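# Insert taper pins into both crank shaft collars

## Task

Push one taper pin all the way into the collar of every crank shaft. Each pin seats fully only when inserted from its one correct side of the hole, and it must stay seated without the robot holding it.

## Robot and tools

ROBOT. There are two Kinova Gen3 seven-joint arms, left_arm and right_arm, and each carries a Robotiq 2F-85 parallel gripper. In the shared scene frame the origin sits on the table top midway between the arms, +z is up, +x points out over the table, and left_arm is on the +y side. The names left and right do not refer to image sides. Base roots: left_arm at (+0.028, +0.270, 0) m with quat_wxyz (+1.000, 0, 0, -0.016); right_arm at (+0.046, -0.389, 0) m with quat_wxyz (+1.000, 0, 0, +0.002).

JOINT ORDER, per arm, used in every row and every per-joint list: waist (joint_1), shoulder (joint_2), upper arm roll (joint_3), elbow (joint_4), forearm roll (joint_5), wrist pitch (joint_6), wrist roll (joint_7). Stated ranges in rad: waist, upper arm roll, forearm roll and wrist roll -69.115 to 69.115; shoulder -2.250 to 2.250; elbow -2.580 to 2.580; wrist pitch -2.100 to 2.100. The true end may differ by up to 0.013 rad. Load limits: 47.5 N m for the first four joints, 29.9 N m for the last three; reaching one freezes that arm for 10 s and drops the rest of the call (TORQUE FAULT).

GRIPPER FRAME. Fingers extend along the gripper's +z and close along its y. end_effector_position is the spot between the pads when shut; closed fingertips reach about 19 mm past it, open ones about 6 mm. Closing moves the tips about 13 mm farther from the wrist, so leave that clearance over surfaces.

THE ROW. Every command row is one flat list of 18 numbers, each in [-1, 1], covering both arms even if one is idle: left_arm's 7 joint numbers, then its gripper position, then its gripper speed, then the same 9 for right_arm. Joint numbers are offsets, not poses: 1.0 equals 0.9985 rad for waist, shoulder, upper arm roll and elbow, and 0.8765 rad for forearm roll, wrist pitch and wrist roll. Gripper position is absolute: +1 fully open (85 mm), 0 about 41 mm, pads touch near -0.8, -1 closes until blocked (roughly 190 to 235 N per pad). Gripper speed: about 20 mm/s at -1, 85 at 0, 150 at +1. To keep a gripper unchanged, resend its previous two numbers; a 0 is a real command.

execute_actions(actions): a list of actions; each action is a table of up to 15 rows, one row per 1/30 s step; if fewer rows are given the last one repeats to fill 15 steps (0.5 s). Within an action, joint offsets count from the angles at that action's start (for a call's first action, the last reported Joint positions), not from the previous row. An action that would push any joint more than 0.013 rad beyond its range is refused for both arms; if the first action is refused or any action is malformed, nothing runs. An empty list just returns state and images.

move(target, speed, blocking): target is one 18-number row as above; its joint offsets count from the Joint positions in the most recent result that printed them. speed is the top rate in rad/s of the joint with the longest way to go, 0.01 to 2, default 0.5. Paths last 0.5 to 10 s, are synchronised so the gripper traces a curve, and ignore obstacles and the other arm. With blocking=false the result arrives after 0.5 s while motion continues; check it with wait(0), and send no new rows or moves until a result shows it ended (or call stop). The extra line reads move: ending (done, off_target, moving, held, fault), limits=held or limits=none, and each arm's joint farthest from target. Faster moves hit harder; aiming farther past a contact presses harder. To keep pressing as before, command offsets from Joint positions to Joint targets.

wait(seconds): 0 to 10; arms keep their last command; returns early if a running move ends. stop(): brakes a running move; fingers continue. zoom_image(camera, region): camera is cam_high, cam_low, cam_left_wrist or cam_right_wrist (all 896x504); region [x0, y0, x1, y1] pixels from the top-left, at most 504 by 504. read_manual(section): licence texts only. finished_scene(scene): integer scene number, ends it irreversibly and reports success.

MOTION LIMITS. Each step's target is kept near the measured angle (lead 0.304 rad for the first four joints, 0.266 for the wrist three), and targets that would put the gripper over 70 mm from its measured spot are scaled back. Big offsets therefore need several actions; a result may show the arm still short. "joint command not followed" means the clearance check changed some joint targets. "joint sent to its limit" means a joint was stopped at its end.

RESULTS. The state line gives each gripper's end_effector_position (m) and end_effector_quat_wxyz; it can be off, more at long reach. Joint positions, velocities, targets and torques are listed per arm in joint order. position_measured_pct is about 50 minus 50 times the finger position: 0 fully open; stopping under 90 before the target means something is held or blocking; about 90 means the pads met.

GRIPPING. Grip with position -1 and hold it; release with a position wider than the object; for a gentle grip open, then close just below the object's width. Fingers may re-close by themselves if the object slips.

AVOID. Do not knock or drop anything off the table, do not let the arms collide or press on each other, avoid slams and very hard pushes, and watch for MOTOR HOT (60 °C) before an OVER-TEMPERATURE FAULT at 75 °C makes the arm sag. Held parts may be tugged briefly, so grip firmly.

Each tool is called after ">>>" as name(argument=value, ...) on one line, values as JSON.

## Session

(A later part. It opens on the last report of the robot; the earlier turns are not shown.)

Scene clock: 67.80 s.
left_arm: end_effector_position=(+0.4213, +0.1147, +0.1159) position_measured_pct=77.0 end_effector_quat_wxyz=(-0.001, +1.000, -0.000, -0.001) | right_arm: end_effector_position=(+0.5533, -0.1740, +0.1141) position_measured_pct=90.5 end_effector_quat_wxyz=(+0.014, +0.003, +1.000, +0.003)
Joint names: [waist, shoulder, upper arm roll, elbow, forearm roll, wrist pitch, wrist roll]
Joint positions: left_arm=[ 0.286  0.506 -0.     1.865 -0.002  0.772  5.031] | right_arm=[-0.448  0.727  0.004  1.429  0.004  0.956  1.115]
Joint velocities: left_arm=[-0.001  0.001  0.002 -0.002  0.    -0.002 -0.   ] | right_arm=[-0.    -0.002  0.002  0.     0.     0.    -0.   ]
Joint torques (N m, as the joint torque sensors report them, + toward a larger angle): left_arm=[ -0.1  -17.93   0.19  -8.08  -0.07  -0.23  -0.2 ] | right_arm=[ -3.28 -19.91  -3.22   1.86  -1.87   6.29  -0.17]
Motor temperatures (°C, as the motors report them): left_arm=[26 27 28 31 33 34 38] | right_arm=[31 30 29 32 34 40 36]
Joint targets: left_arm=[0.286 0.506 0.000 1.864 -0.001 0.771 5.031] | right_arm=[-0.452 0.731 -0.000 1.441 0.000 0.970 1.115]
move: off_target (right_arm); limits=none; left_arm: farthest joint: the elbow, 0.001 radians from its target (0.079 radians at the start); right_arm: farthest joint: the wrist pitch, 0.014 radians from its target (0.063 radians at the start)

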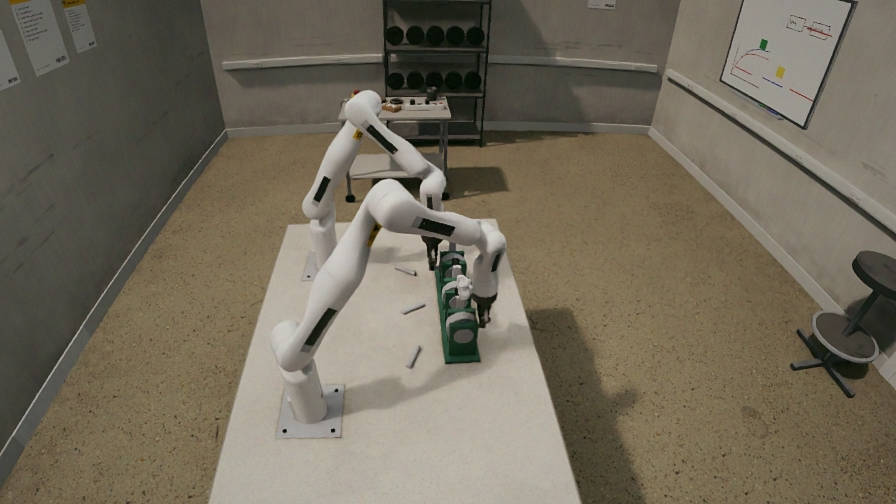

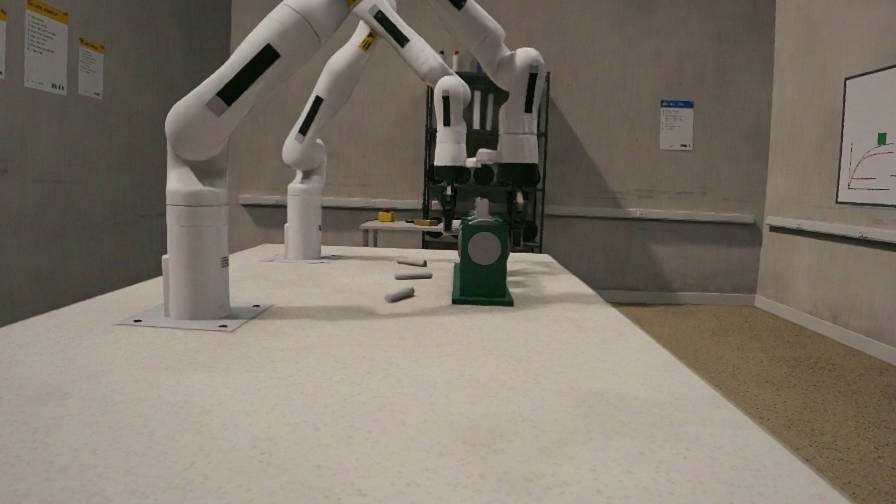

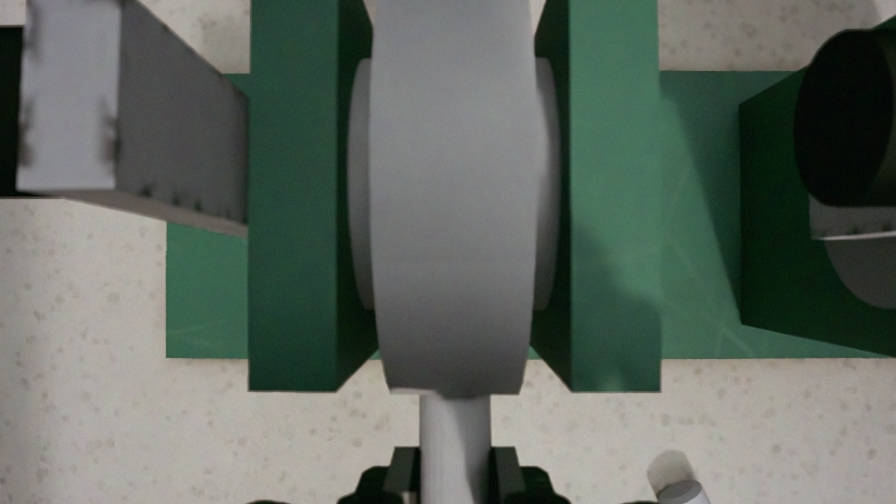

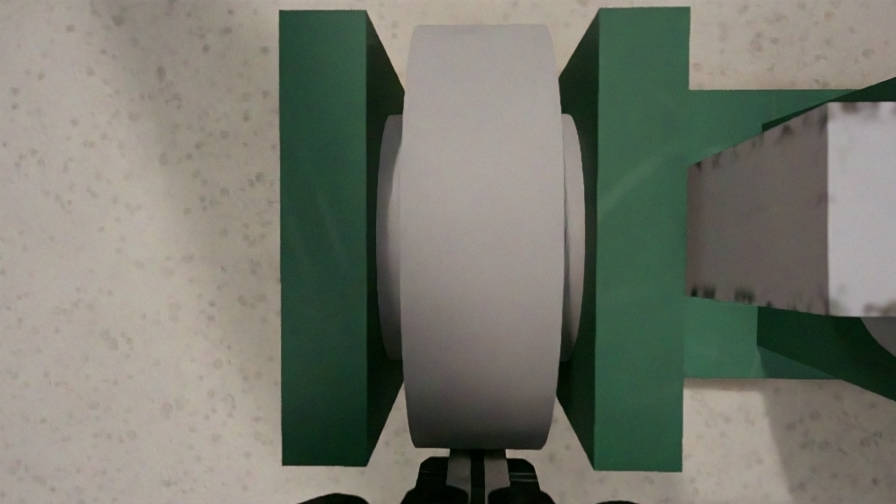

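>>> move(target=[0.029,-0.049,0,0.118,0,-0.08,0.032,-0.3,1, 0.0354,0.0977,-0.004,-0.2067,-0.0046,0.158,0.0447,-0.85,1], speed=0.35)

Scene clock: 69.13 s.
left_arm: end_effector_position=(+0.3848, +0.1149, +0.1109) position_measured_pct=65.1 end_effector_quat_wxyz=(-0.001, +1.000, -0.001, -0.000) | right_arm: end_effector_position=(+0.5936, -0.1741, +0.1149) position_measured_pct=90.5 end_effector_quat_wxyz=(-0.000, +0.000, +1.000, -0.000)
Joint names: [waist, shoulder, upper arm roll, elbow, forearm roll, wrist pitch, wrist roll]
Joint positions: left_arm=[ 0.315  0.457 -0.     1.983 -0.002  0.702  5.059] | right_arm=[-0.412  0.825 -0.     1.223  0.     1.095  1.154]
Joint velocities: left_arm=[-0.    -0.001  0.002  0.     0.     0.    -0.   ] | right_arm=[ 0.001  0.003 -0.    -0.     0.     0.    -0.   ]
Joint torques (N m, as the joint torque sensors report them, + toward a larger angle): left_arm=[ -0.33 -15.13  -0.25  -5.84   0.24   0.    -0.26] | right_arm=[ -0.33 -23.83   0.41  -7.75   0.05   0.45  -0.04]
Motor temperatures (°C, as the motors report them): left_arm=[26 27 28 31 33 34 38] | right_arm=[31 30 29 32 34 40 36]
Joint targets: left_arm=[0.315 0.457 -0.000 1.983 -0.002 0.702 5.059] | right_arm=[-0.412 0.825 -0.000 1.223 0.000 1.095 1.154]
move: done; limits=none; left_arm: farthest joint: the waist, 0.000 radians from its target (0.029 radians at the start); right_arm: farthest joint: the waist, 0.000 radians from its target (0.035 radians at the start)

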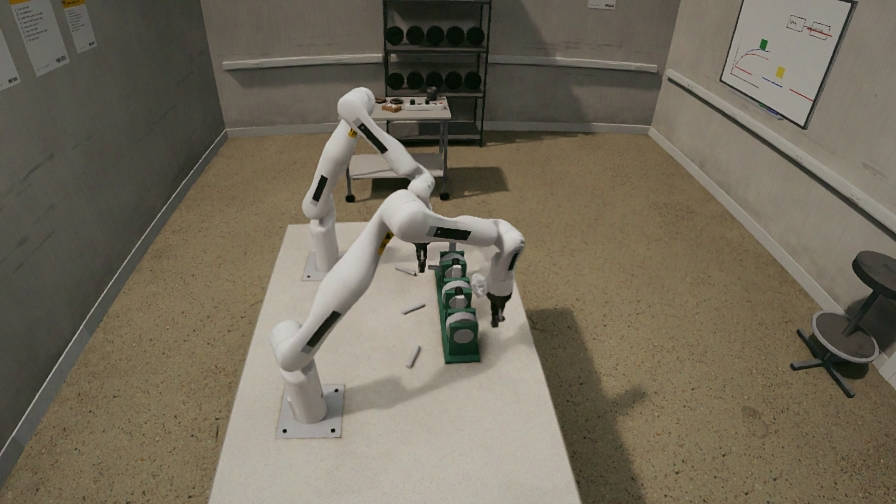

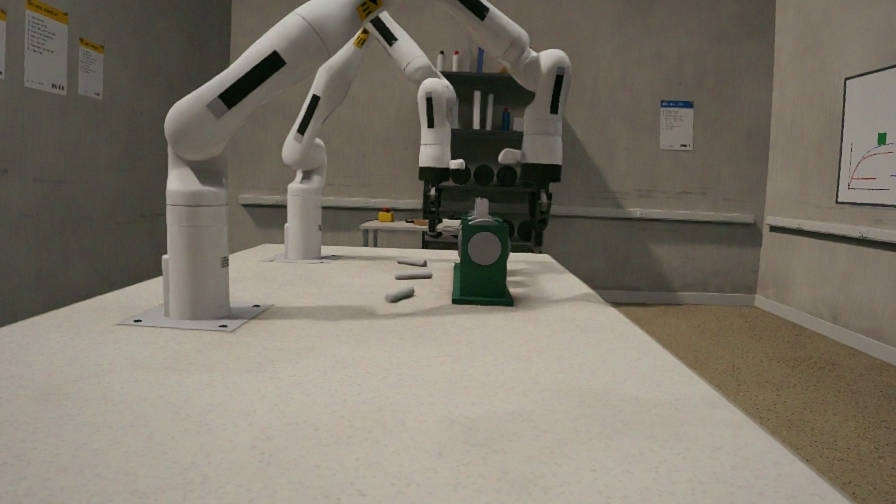

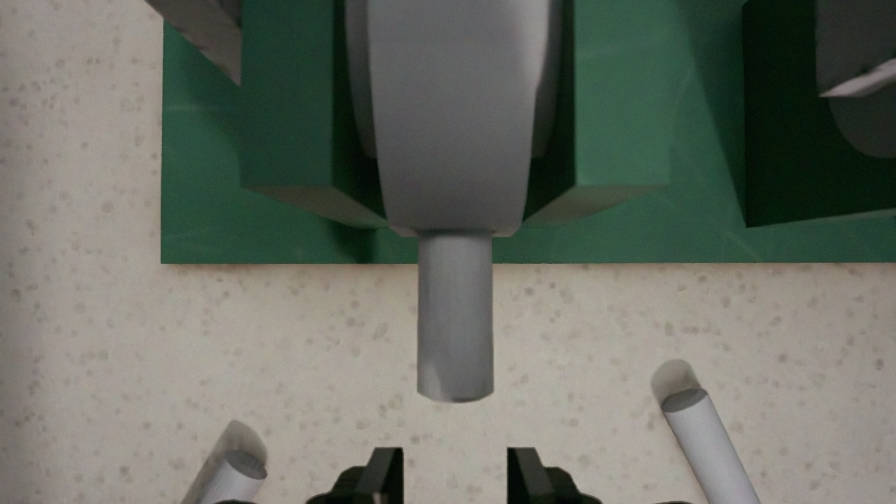

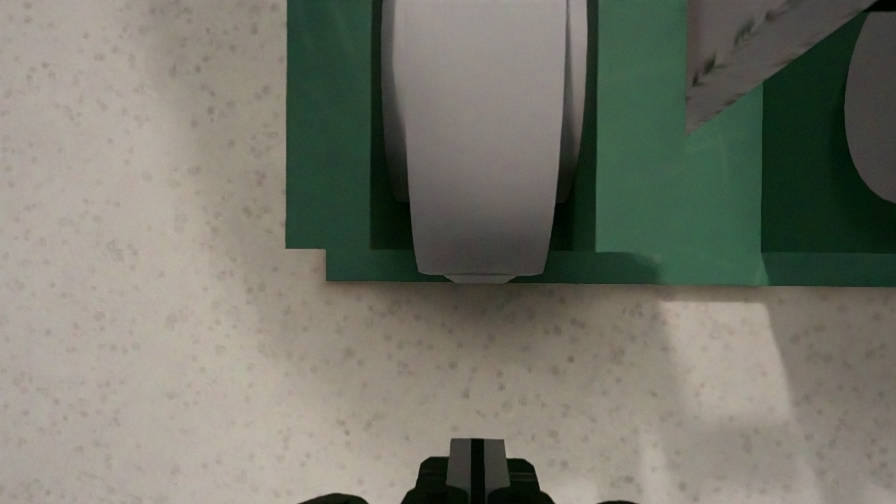

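>>> move(target=[-0.022,0.044,0,-0.086,0,0.048,-0.024,-0.85,1, -0.02,-0.125,0,-0.073,0,0.224,0.3,0,0], speed=0.45)

>>> move(target=[-0.025,0.054,0,-0.106,0,0.059,-0.029,-0.85,1, -0.208,-0.35,0,0.7,0,-0.399,0.6,0,0], speed=0.8)

Scene clock: 71.03 s.
left_arm: end_effector_position=(+0.4127, +0.1144, +0.1111) position_measured_pct=90.5 end_effector_quat_wxyz=(-0.001, +1.000, -0.000, -0.000) | right_arm: end_effector_position=(+0.5759, -0.1694, +0.2087) position_measured_pct=50.0 end_effector_quat_wxyz=(+0.000, -0.141, +0.990, -0.000)
Joint names: [waist, shoulder, upper arm roll, elbow, forearm roll, wrist pitch, wrist roll]
Joint positions: left_arm=[ 0.293  0.501 -0.     1.897 -0.002  0.744  5.038] | right_arm=[-0.432  0.7   -0.     1.15   0.     1.291  1.417]
Joint velocities: left_arm=[-0.001  0.001  0.    -0.001  0.    -0.    -0.   ] | right_arm=[-0.001 -0.004  0.001  0.002 -0.    -0.001  0.   ]
Joint torques (N m, as the joint torque sensors report them, + toward a larger angle): left_arm=[ -0.81 -16.56  -0.09  -6.15   0.14  -0.2    0.04] | right_arm=[ -0.43 -22.63   0.49  -8.42   0.11   0.42  -0.1 ]
Motor temperatures (°C, as the motors report them): left_arm=[26 27 28 31 33 34 38] | right_arm=[31 30 29 32 34 40 36]
Joint targets: left_arm=[0.293 0.501 -0.000 1.897 -0.002 0.744 5.038] | right_arm=[-0.432 0.700 -0.000 1.150 0.000 1.291 1.417]
move: done; limits=none; left_arm: farthest joint: the waist, 0.000 radians from its target (0.022 radians at the start); right_arm: farthest joint: the waist, 0.000 radians from its target (0.020 radians at the start)

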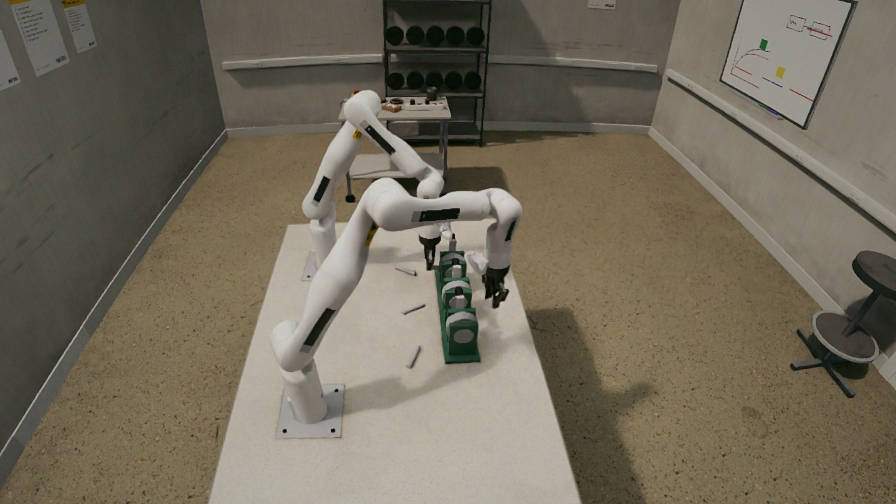

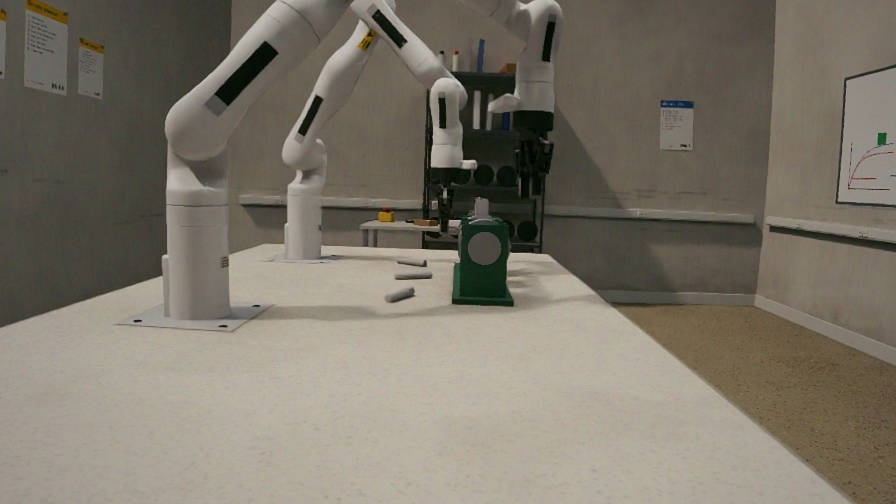

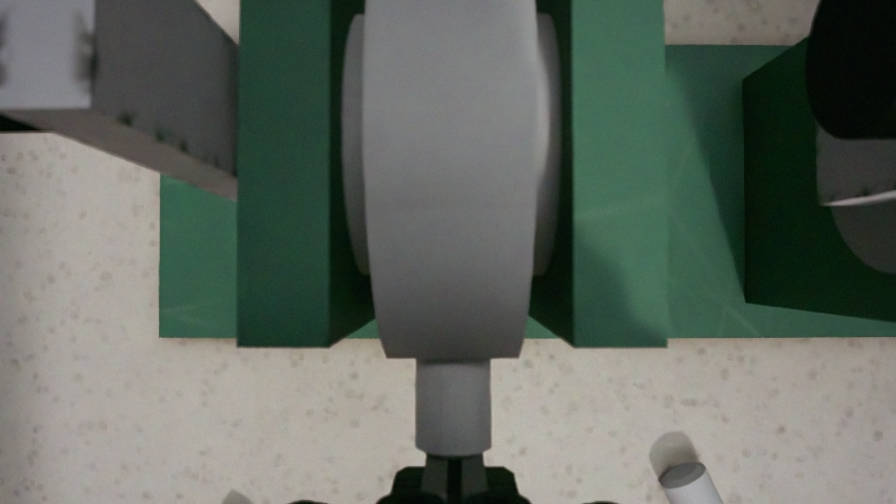

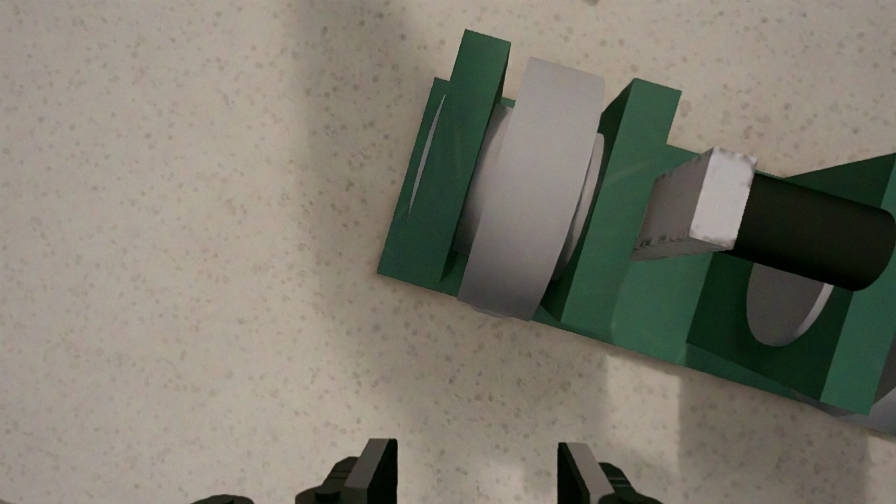

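Scene clock: 72.53 s.
left_arm: end_effector_position=(+0.4347, +0.1143, +0.1073) position_measured_pct=90.5 end_effector_quat_wxyz=(-0.003, +1.000, -0.003, -0.014) | right_arm: end_effector_position=(+0.3797, -0.1694, +0.1837) position_measured_pct=50.0 end_effector_quat_wxyz=(+0.000, -0.486, +0.874, -0.000)
Joint names: [waist, shoulder, upper arm roll, elbow, forearm roll, wrist pitch, wrist roll]
Joint positions: left_arm=[0.272 0.557 0.003 1.804 0.001 0.808 5.012] | right_arm=[-0.64   0.351 -0.     1.849  0.     0.941  1.943]
Joint velocities: left_arm=[-0.     0.     0.001  0.     0.    -0.001 -0.   ] | right_arm=[-0.002 -0.003 -0.001 -0.001  0.    -0.    -0.   ]
Joint torques (N m, as the joint torque sensors report them, + toward a larger angle): left_arm=[ -3.02 -19.64  -2.77 -16.86  -1.07  -6.74  -0.18] | right_arm=[  0.09 -14.32   0.47  -7.06   0.14   0.34   0.11]
Motor temperatures (°C, as the motors report them): left_arm=[26 27 28 31 33 34 38] | right_arm=[31 30 29 32 34 40 36]
Joint targets: left_arm=[0.268 0.555 -0.000 1.791 -0.002 0.796 5.012] | right_arm=[-0.640 0.351 -0.000 1.849 0.000 0.941 1.943]
move: off_target (left_arm); limits=none; left_arm: farthest joint: the elbow, 0.013 radians from its target (0.106 radians at the start); right_arm: farthest joint: the waist, 0.000 radians from its target (0.207 radians at the start)

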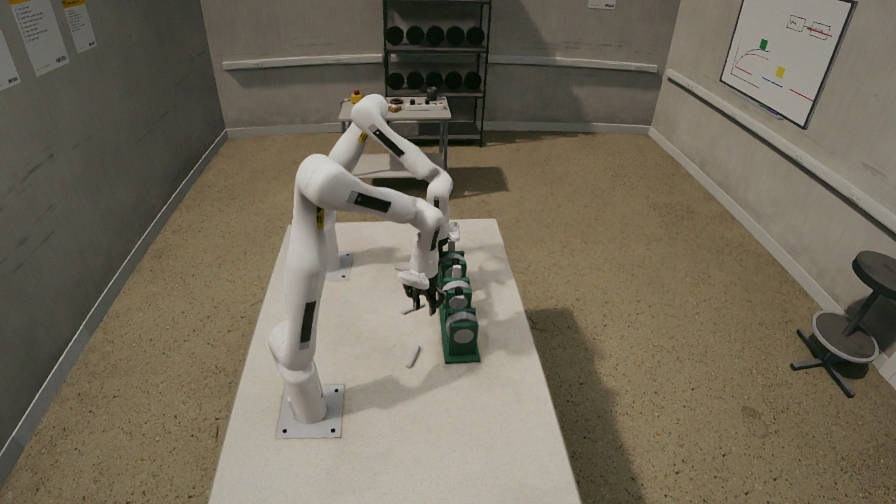

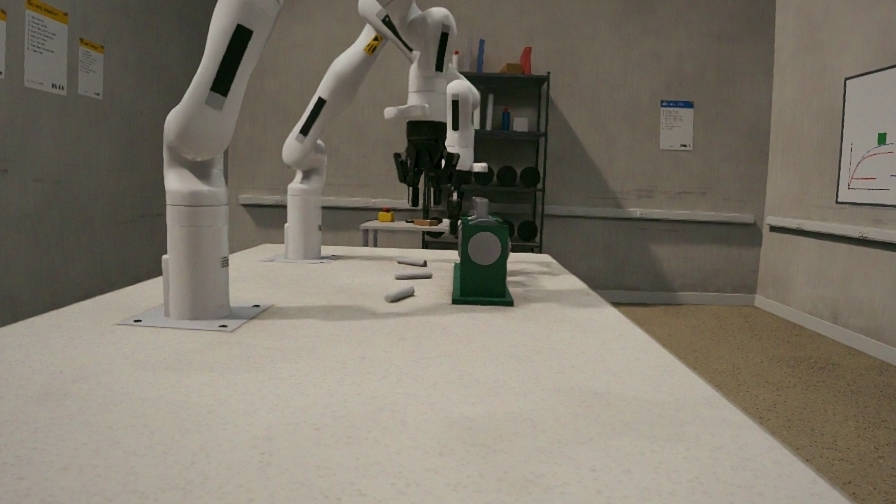

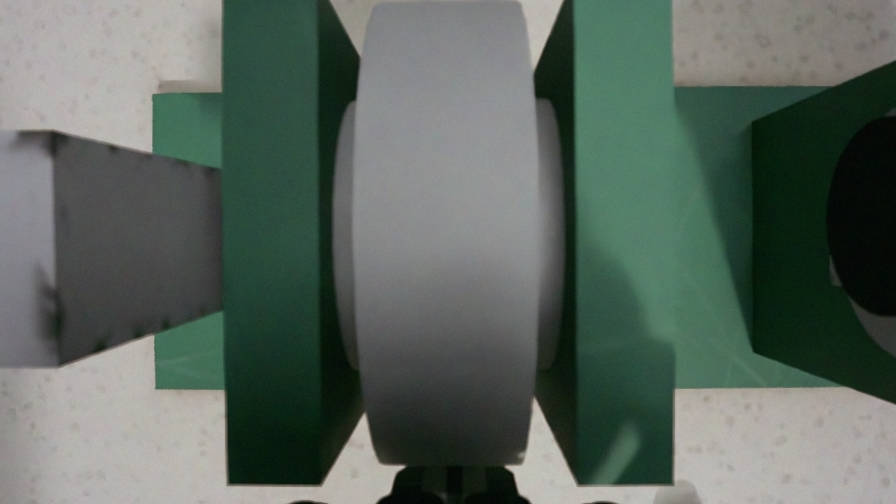

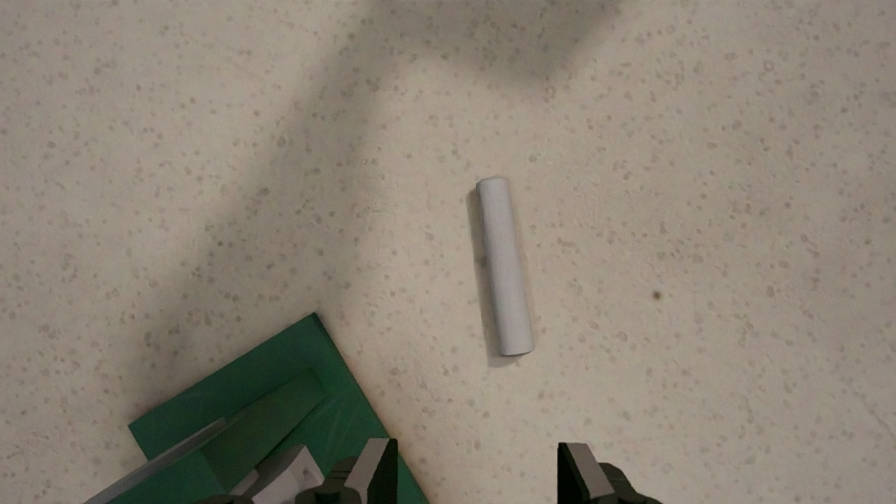

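>>> move(target=[0.043,-0.1,-0.003,0.179,0,-0.121,0.054,-0.85,1, -0.0315,0.1,0,0.2025,0,-0.344,0.128,0,0], speed=0.6)

Scene clock: 73.73 s.
left_arm: end_effector_position=(+0.3844, +0.1142, +0.1108) position_measured_pct=90.5 end_effector_quat_wxyz=(+0.000, +1.000, +0.000, -0.001) | right_arm: end_effector_position=(+0.3508, -0.1765, +0.1001) position_measured_pct=50.0 end_effector_quat_wxyz=(+0.000, -0.548, +0.837, -0.000)
Joint names: [waist, shoulder, upper arm roll, elbow, forearm roll, wrist pitch, wrist roll]
Joint positions: left_arm=[0.314 0.458 0.001 1.983 0.001 0.702 5.06 ] | right_arm=[-0.671  0.451 -0.     2.051  0.     0.64   2.055]
Joint velocities: left_arm=[ 0.001 -0.003  0.002 -0.    -0.    -0.001  0.   ] | right_arm=[-0.001  0.004  0.    -0.     0.     0.     0.   ]
Joint torques (N m, as the joint torque sensors report them, + toward a larger angle): left_arm=[ -0.42 -15.68  -0.41  -6.23   0.06  -0.4    0.02] | right_arm=[ -0.89 -14.63   0.54  -5.04   0.23  -0.06   0.03]
Motor temperatures (°C, as the motors report them): left_arm=[26 27 28 31 33 34 38] | right_arm=[31 30 29 32 34 40 36]
Joint targets: left_arm=[0.315 0.457 0.000 1.983 0.001 0.702 5.060] | right_arm=[-0.671 0.451 -0.000 2.051 0.000 0.640 2.055]
move: done; limits=none; left_arm: farthest joint: the shoulder, 0.001 radians from its target (0.100 radians at the start); right_arm: farthest joint: the waist, 0.000 radians from its target (0.032 radians at the start)

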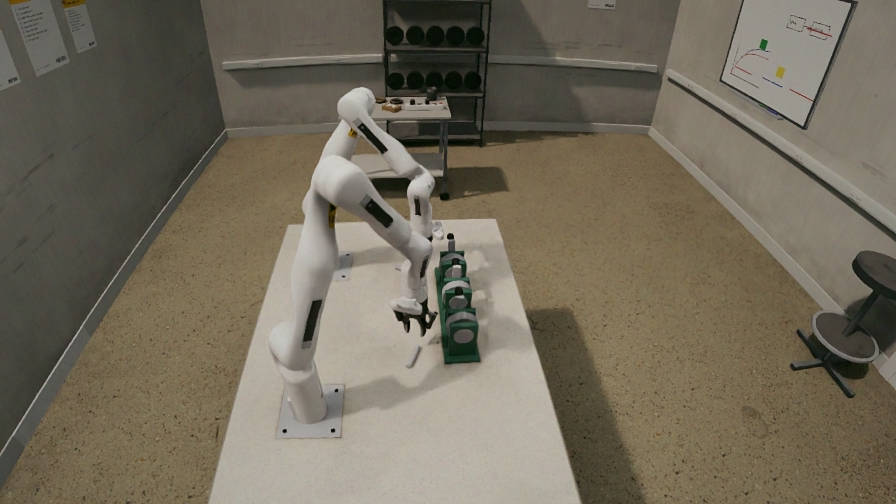

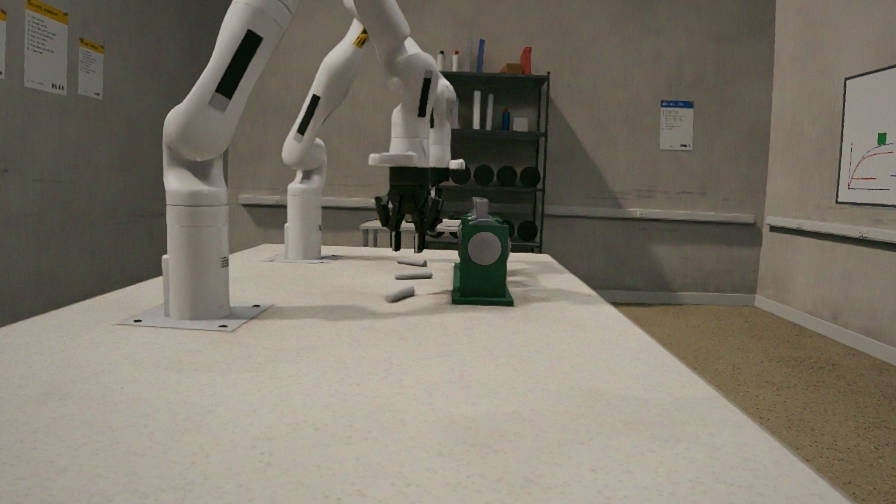

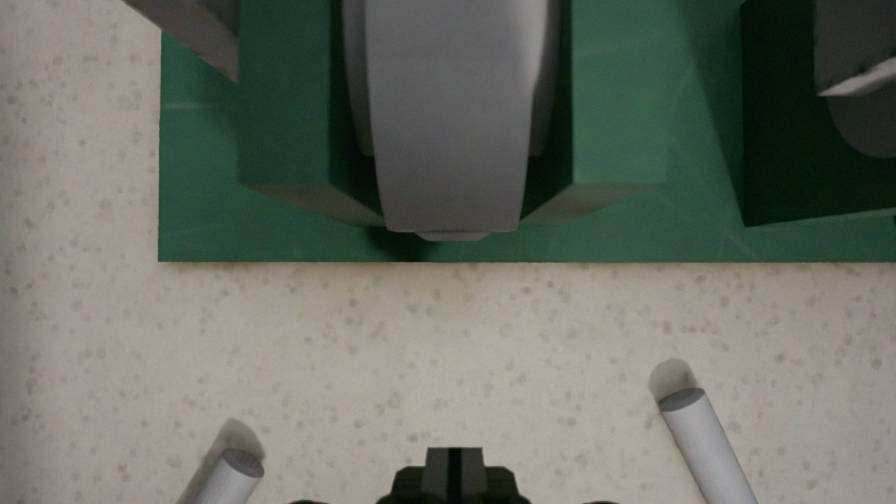

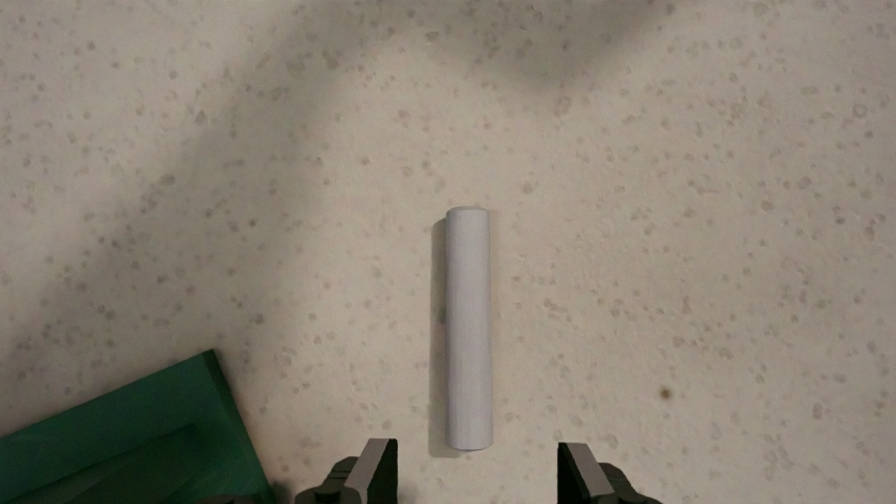

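>>> move(target=[-0.5,-0.25,0,0.1,0,0.17,0,-0.85,1, 0.0065,0.1853,0,0.0542,0,-0.2732,0.009,0,0], speed=0.8)

>>> move(target=[0,0,0,0,0,0,0,-0.85,1, 0,0,0,0,0,0,0,-1,-0.1])

Scene clock: 75.57 s.
left_arm: end_effector_position=(+0.3511, +0.2940, +0.1779) position_measured_pct=90.5 end_effector_quat_wxyz=(+0.000, +0.969, +0.247, -0.000) | right_arm: end_effector_position=(+0.3534, -0.1774, +0.0227) position_measured_pct=50.0 end_effector_quat_wxyz=(+0.000, -0.548, +0.836, -0.000)
Joint names: [waist, shoulder, upper arm roll, elbow, forearm roll, wrist pitch, wrist roll]
Joint positions: left_arm=[-0.184  0.208  0.     2.083  0.001  0.851  5.06 ] | right_arm=[-0.665  0.636 -0.     2.105  0.     0.4    2.063]
Joint velocities: left_arm=[-0.004 -0.001  0.001 -0.     0.    -0.001 -0.   ] | right_arm=[ 0.    -0.001  0.001  0.     0.     0.001 -0.   ]
Joint torques (N m, as the joint torque sensors report them, + toward a larger angle): left_arm=[ -0.22 -11.91  -0.41  -7.19  -0.32  -0.24  -0.11] | right_arm=[  0.09 -16.14   0.56  -2.97  -0.19   0.16  -0.21]
Motor temperatures (°C, as the motors report them): left_arm=[26 27 28 31 33 34 38] | right_arm=[31 30 29 32 34 40 36]
Joint targets: left_arm=[-0.185 0.208 0.001 2.083 0.001 0.851 5.060] | right_arm=[-0.665 0.636 -0.000 2.105 0.000 0.400 2.063]
move: done; limits=none; left_arm: farthest joint: the waist, 0.001 radians from its target (0.500 radians at the start); right_arm: farthest joint: the waist, 0.000 radians from its target (0.007 radians at the start)

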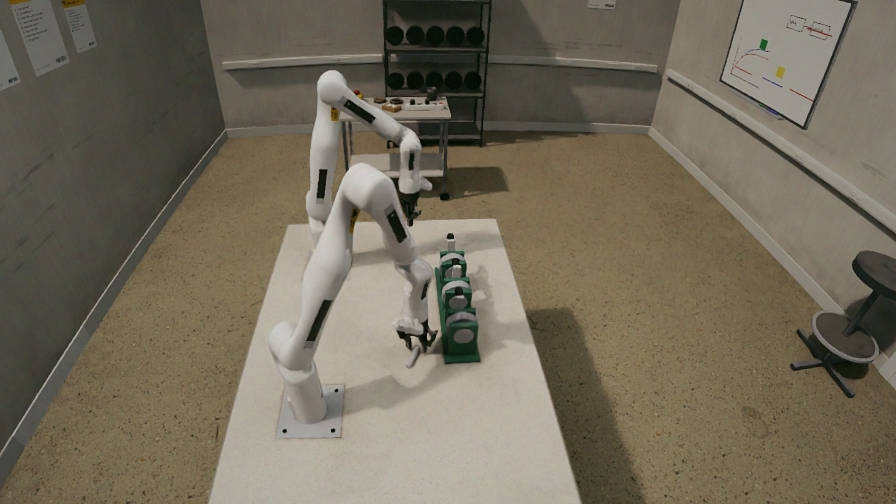

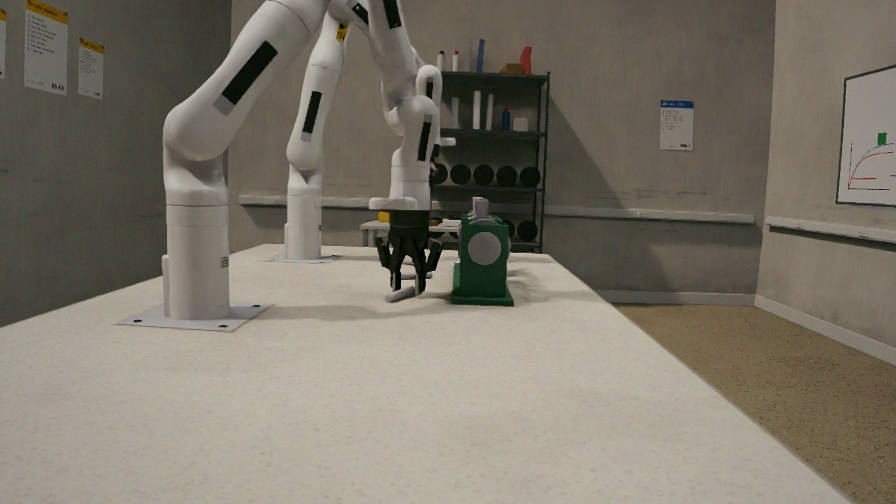

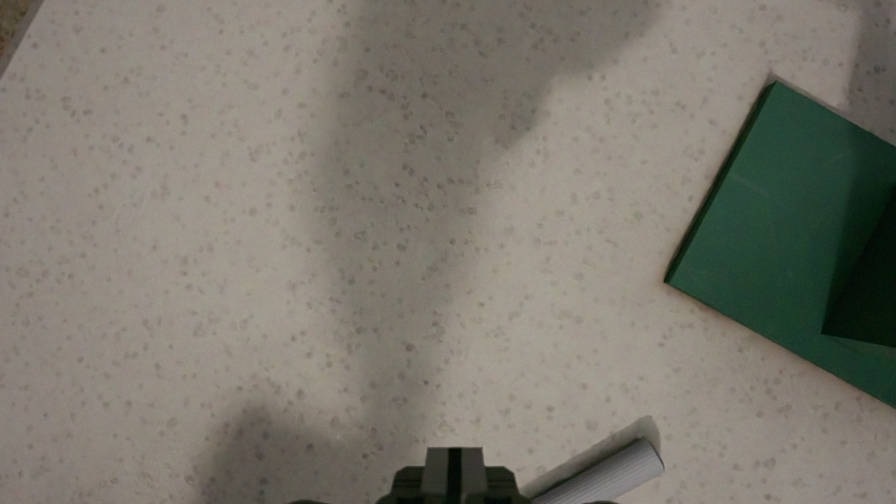

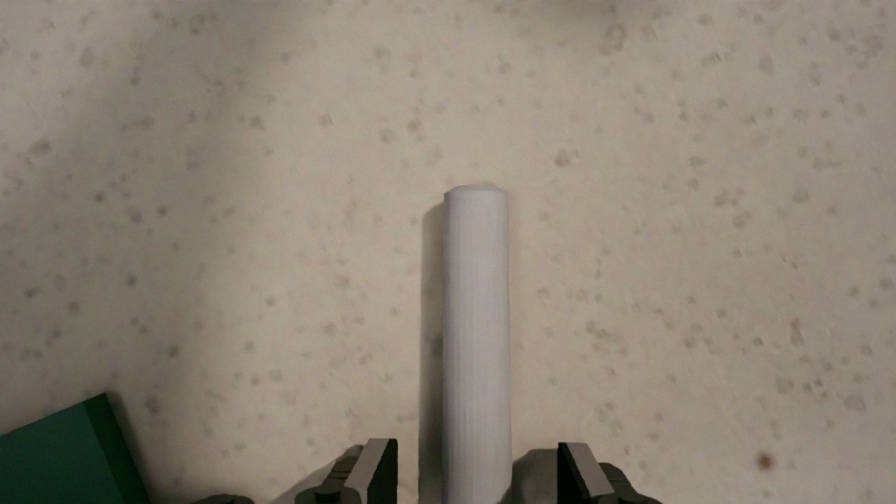

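Scene clock: 76.23 s.
left_arm: end_effector_position=(+0.3511, +0.2940, +0.1779) position_measured_pct=90.5 end_effector_quat_wxyz=(+0.000, +0.969, +0.247, -0.000) | right_arm: end_effector_position=(+0.3535, -0.1774, +0.0231) position_measured_pct=77.4 end_effector_quat_wxyz=(+0.001, -0.548, +0.836, -0.000)
Joint names: [waist, shoulder, upper arm roll, elbow, forearm roll, wrist pitch, wrist roll]
Joint positions: left_arm=[-0.184  0.208  0.     2.083  0.001  0.851  5.06 ] | right_arm=[-0.665  0.634 -0.     2.105  0.001  0.401  2.063]
Joint velocities: left_arm=[-0.     0.     0.002 -0.    -0.    -0.001 -0.   ] | right_arm=[-0.     0.    -0.001  0.001 -0.    -0.    -0.   ]
Joint torques (N m, as the joint torque sensors report them, + toward a larger angle): left_arm=[ -0.25 -11.71   0.08  -6.88   0.02  -0.47  -0.22] | right_arm=[ -0.05 -15.14   0.41  -3.31  -0.1   -0.08  -0.04]
Motor temperatures (°C, as the motors report them): left_arm=[26 27 28 31 33 34 38] | right_arm=[31 30 29 32 34 40 36]
Joint targets: left_arm=[-0.184 0.208 0.000 2.083 0.001 0.851 5.060] | right_arm=[-0.665 0.636 -0.000 2.105 0.000 0.400 2.063]
move: done; limits=none; left_arm: farthest joint: the waist, 0.000 radians from its target (0.000 radians at the start); right_arm: farthest joint: the shoulder, 0.002 radians from its target (0.000 radians at the start)

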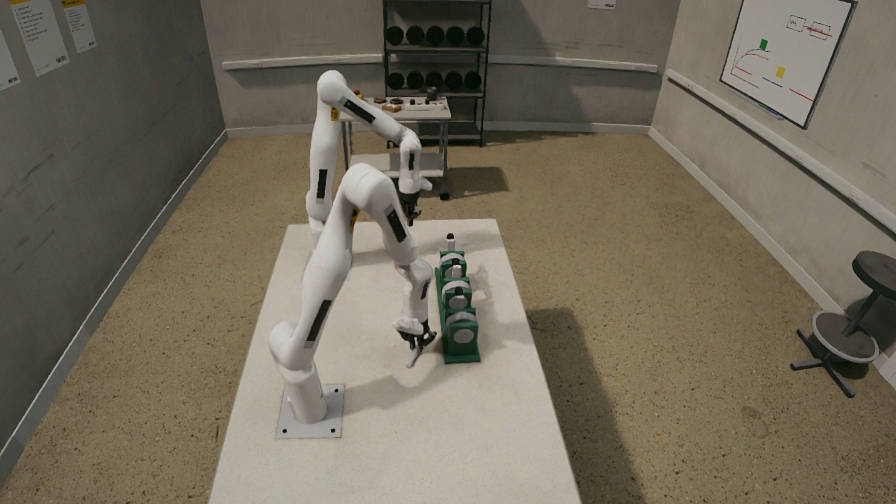

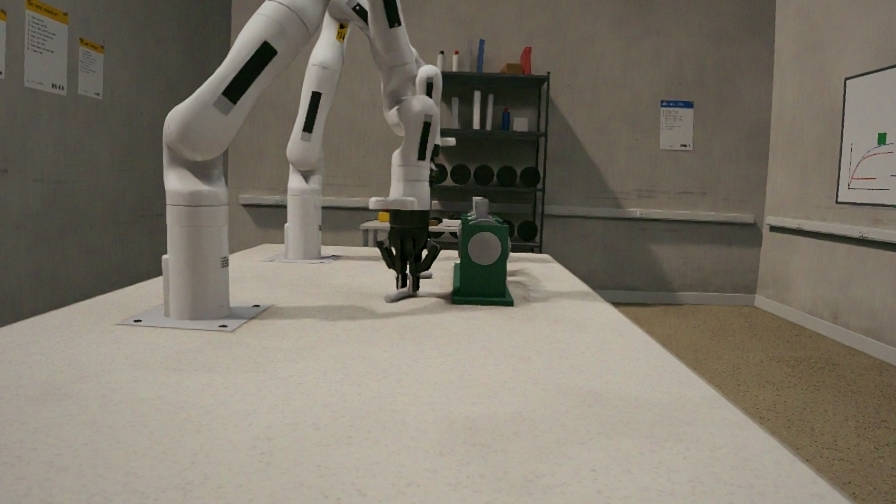

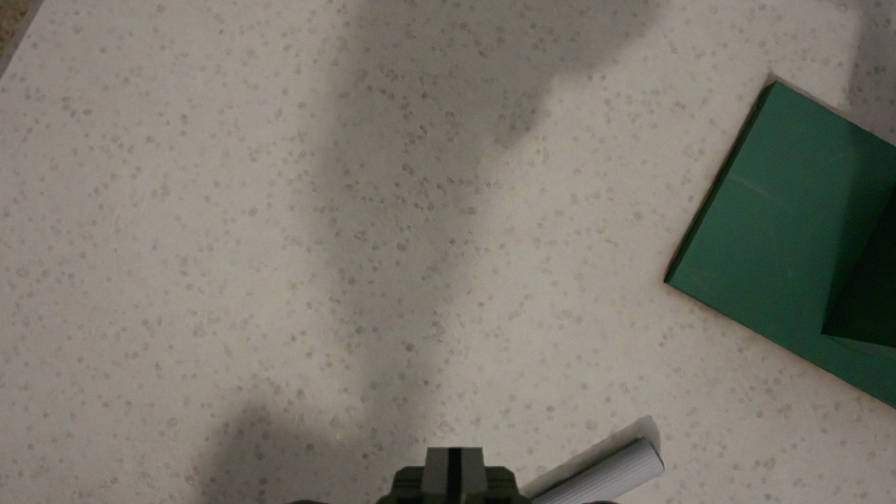

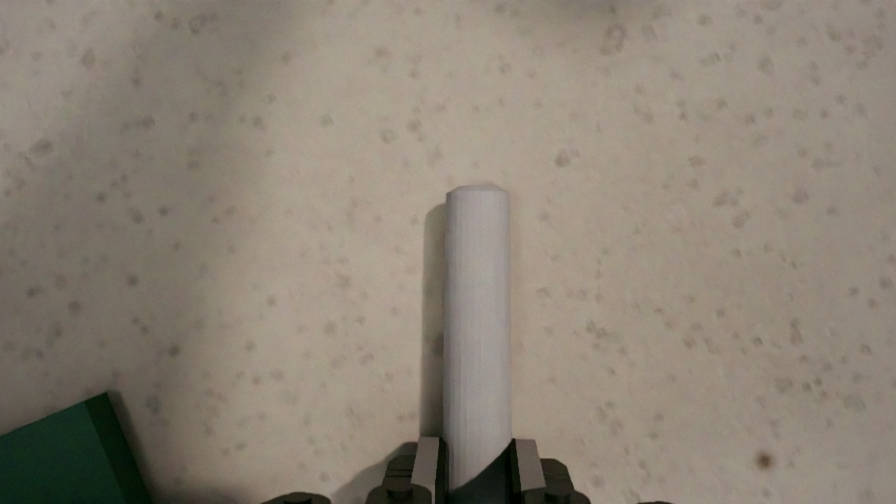

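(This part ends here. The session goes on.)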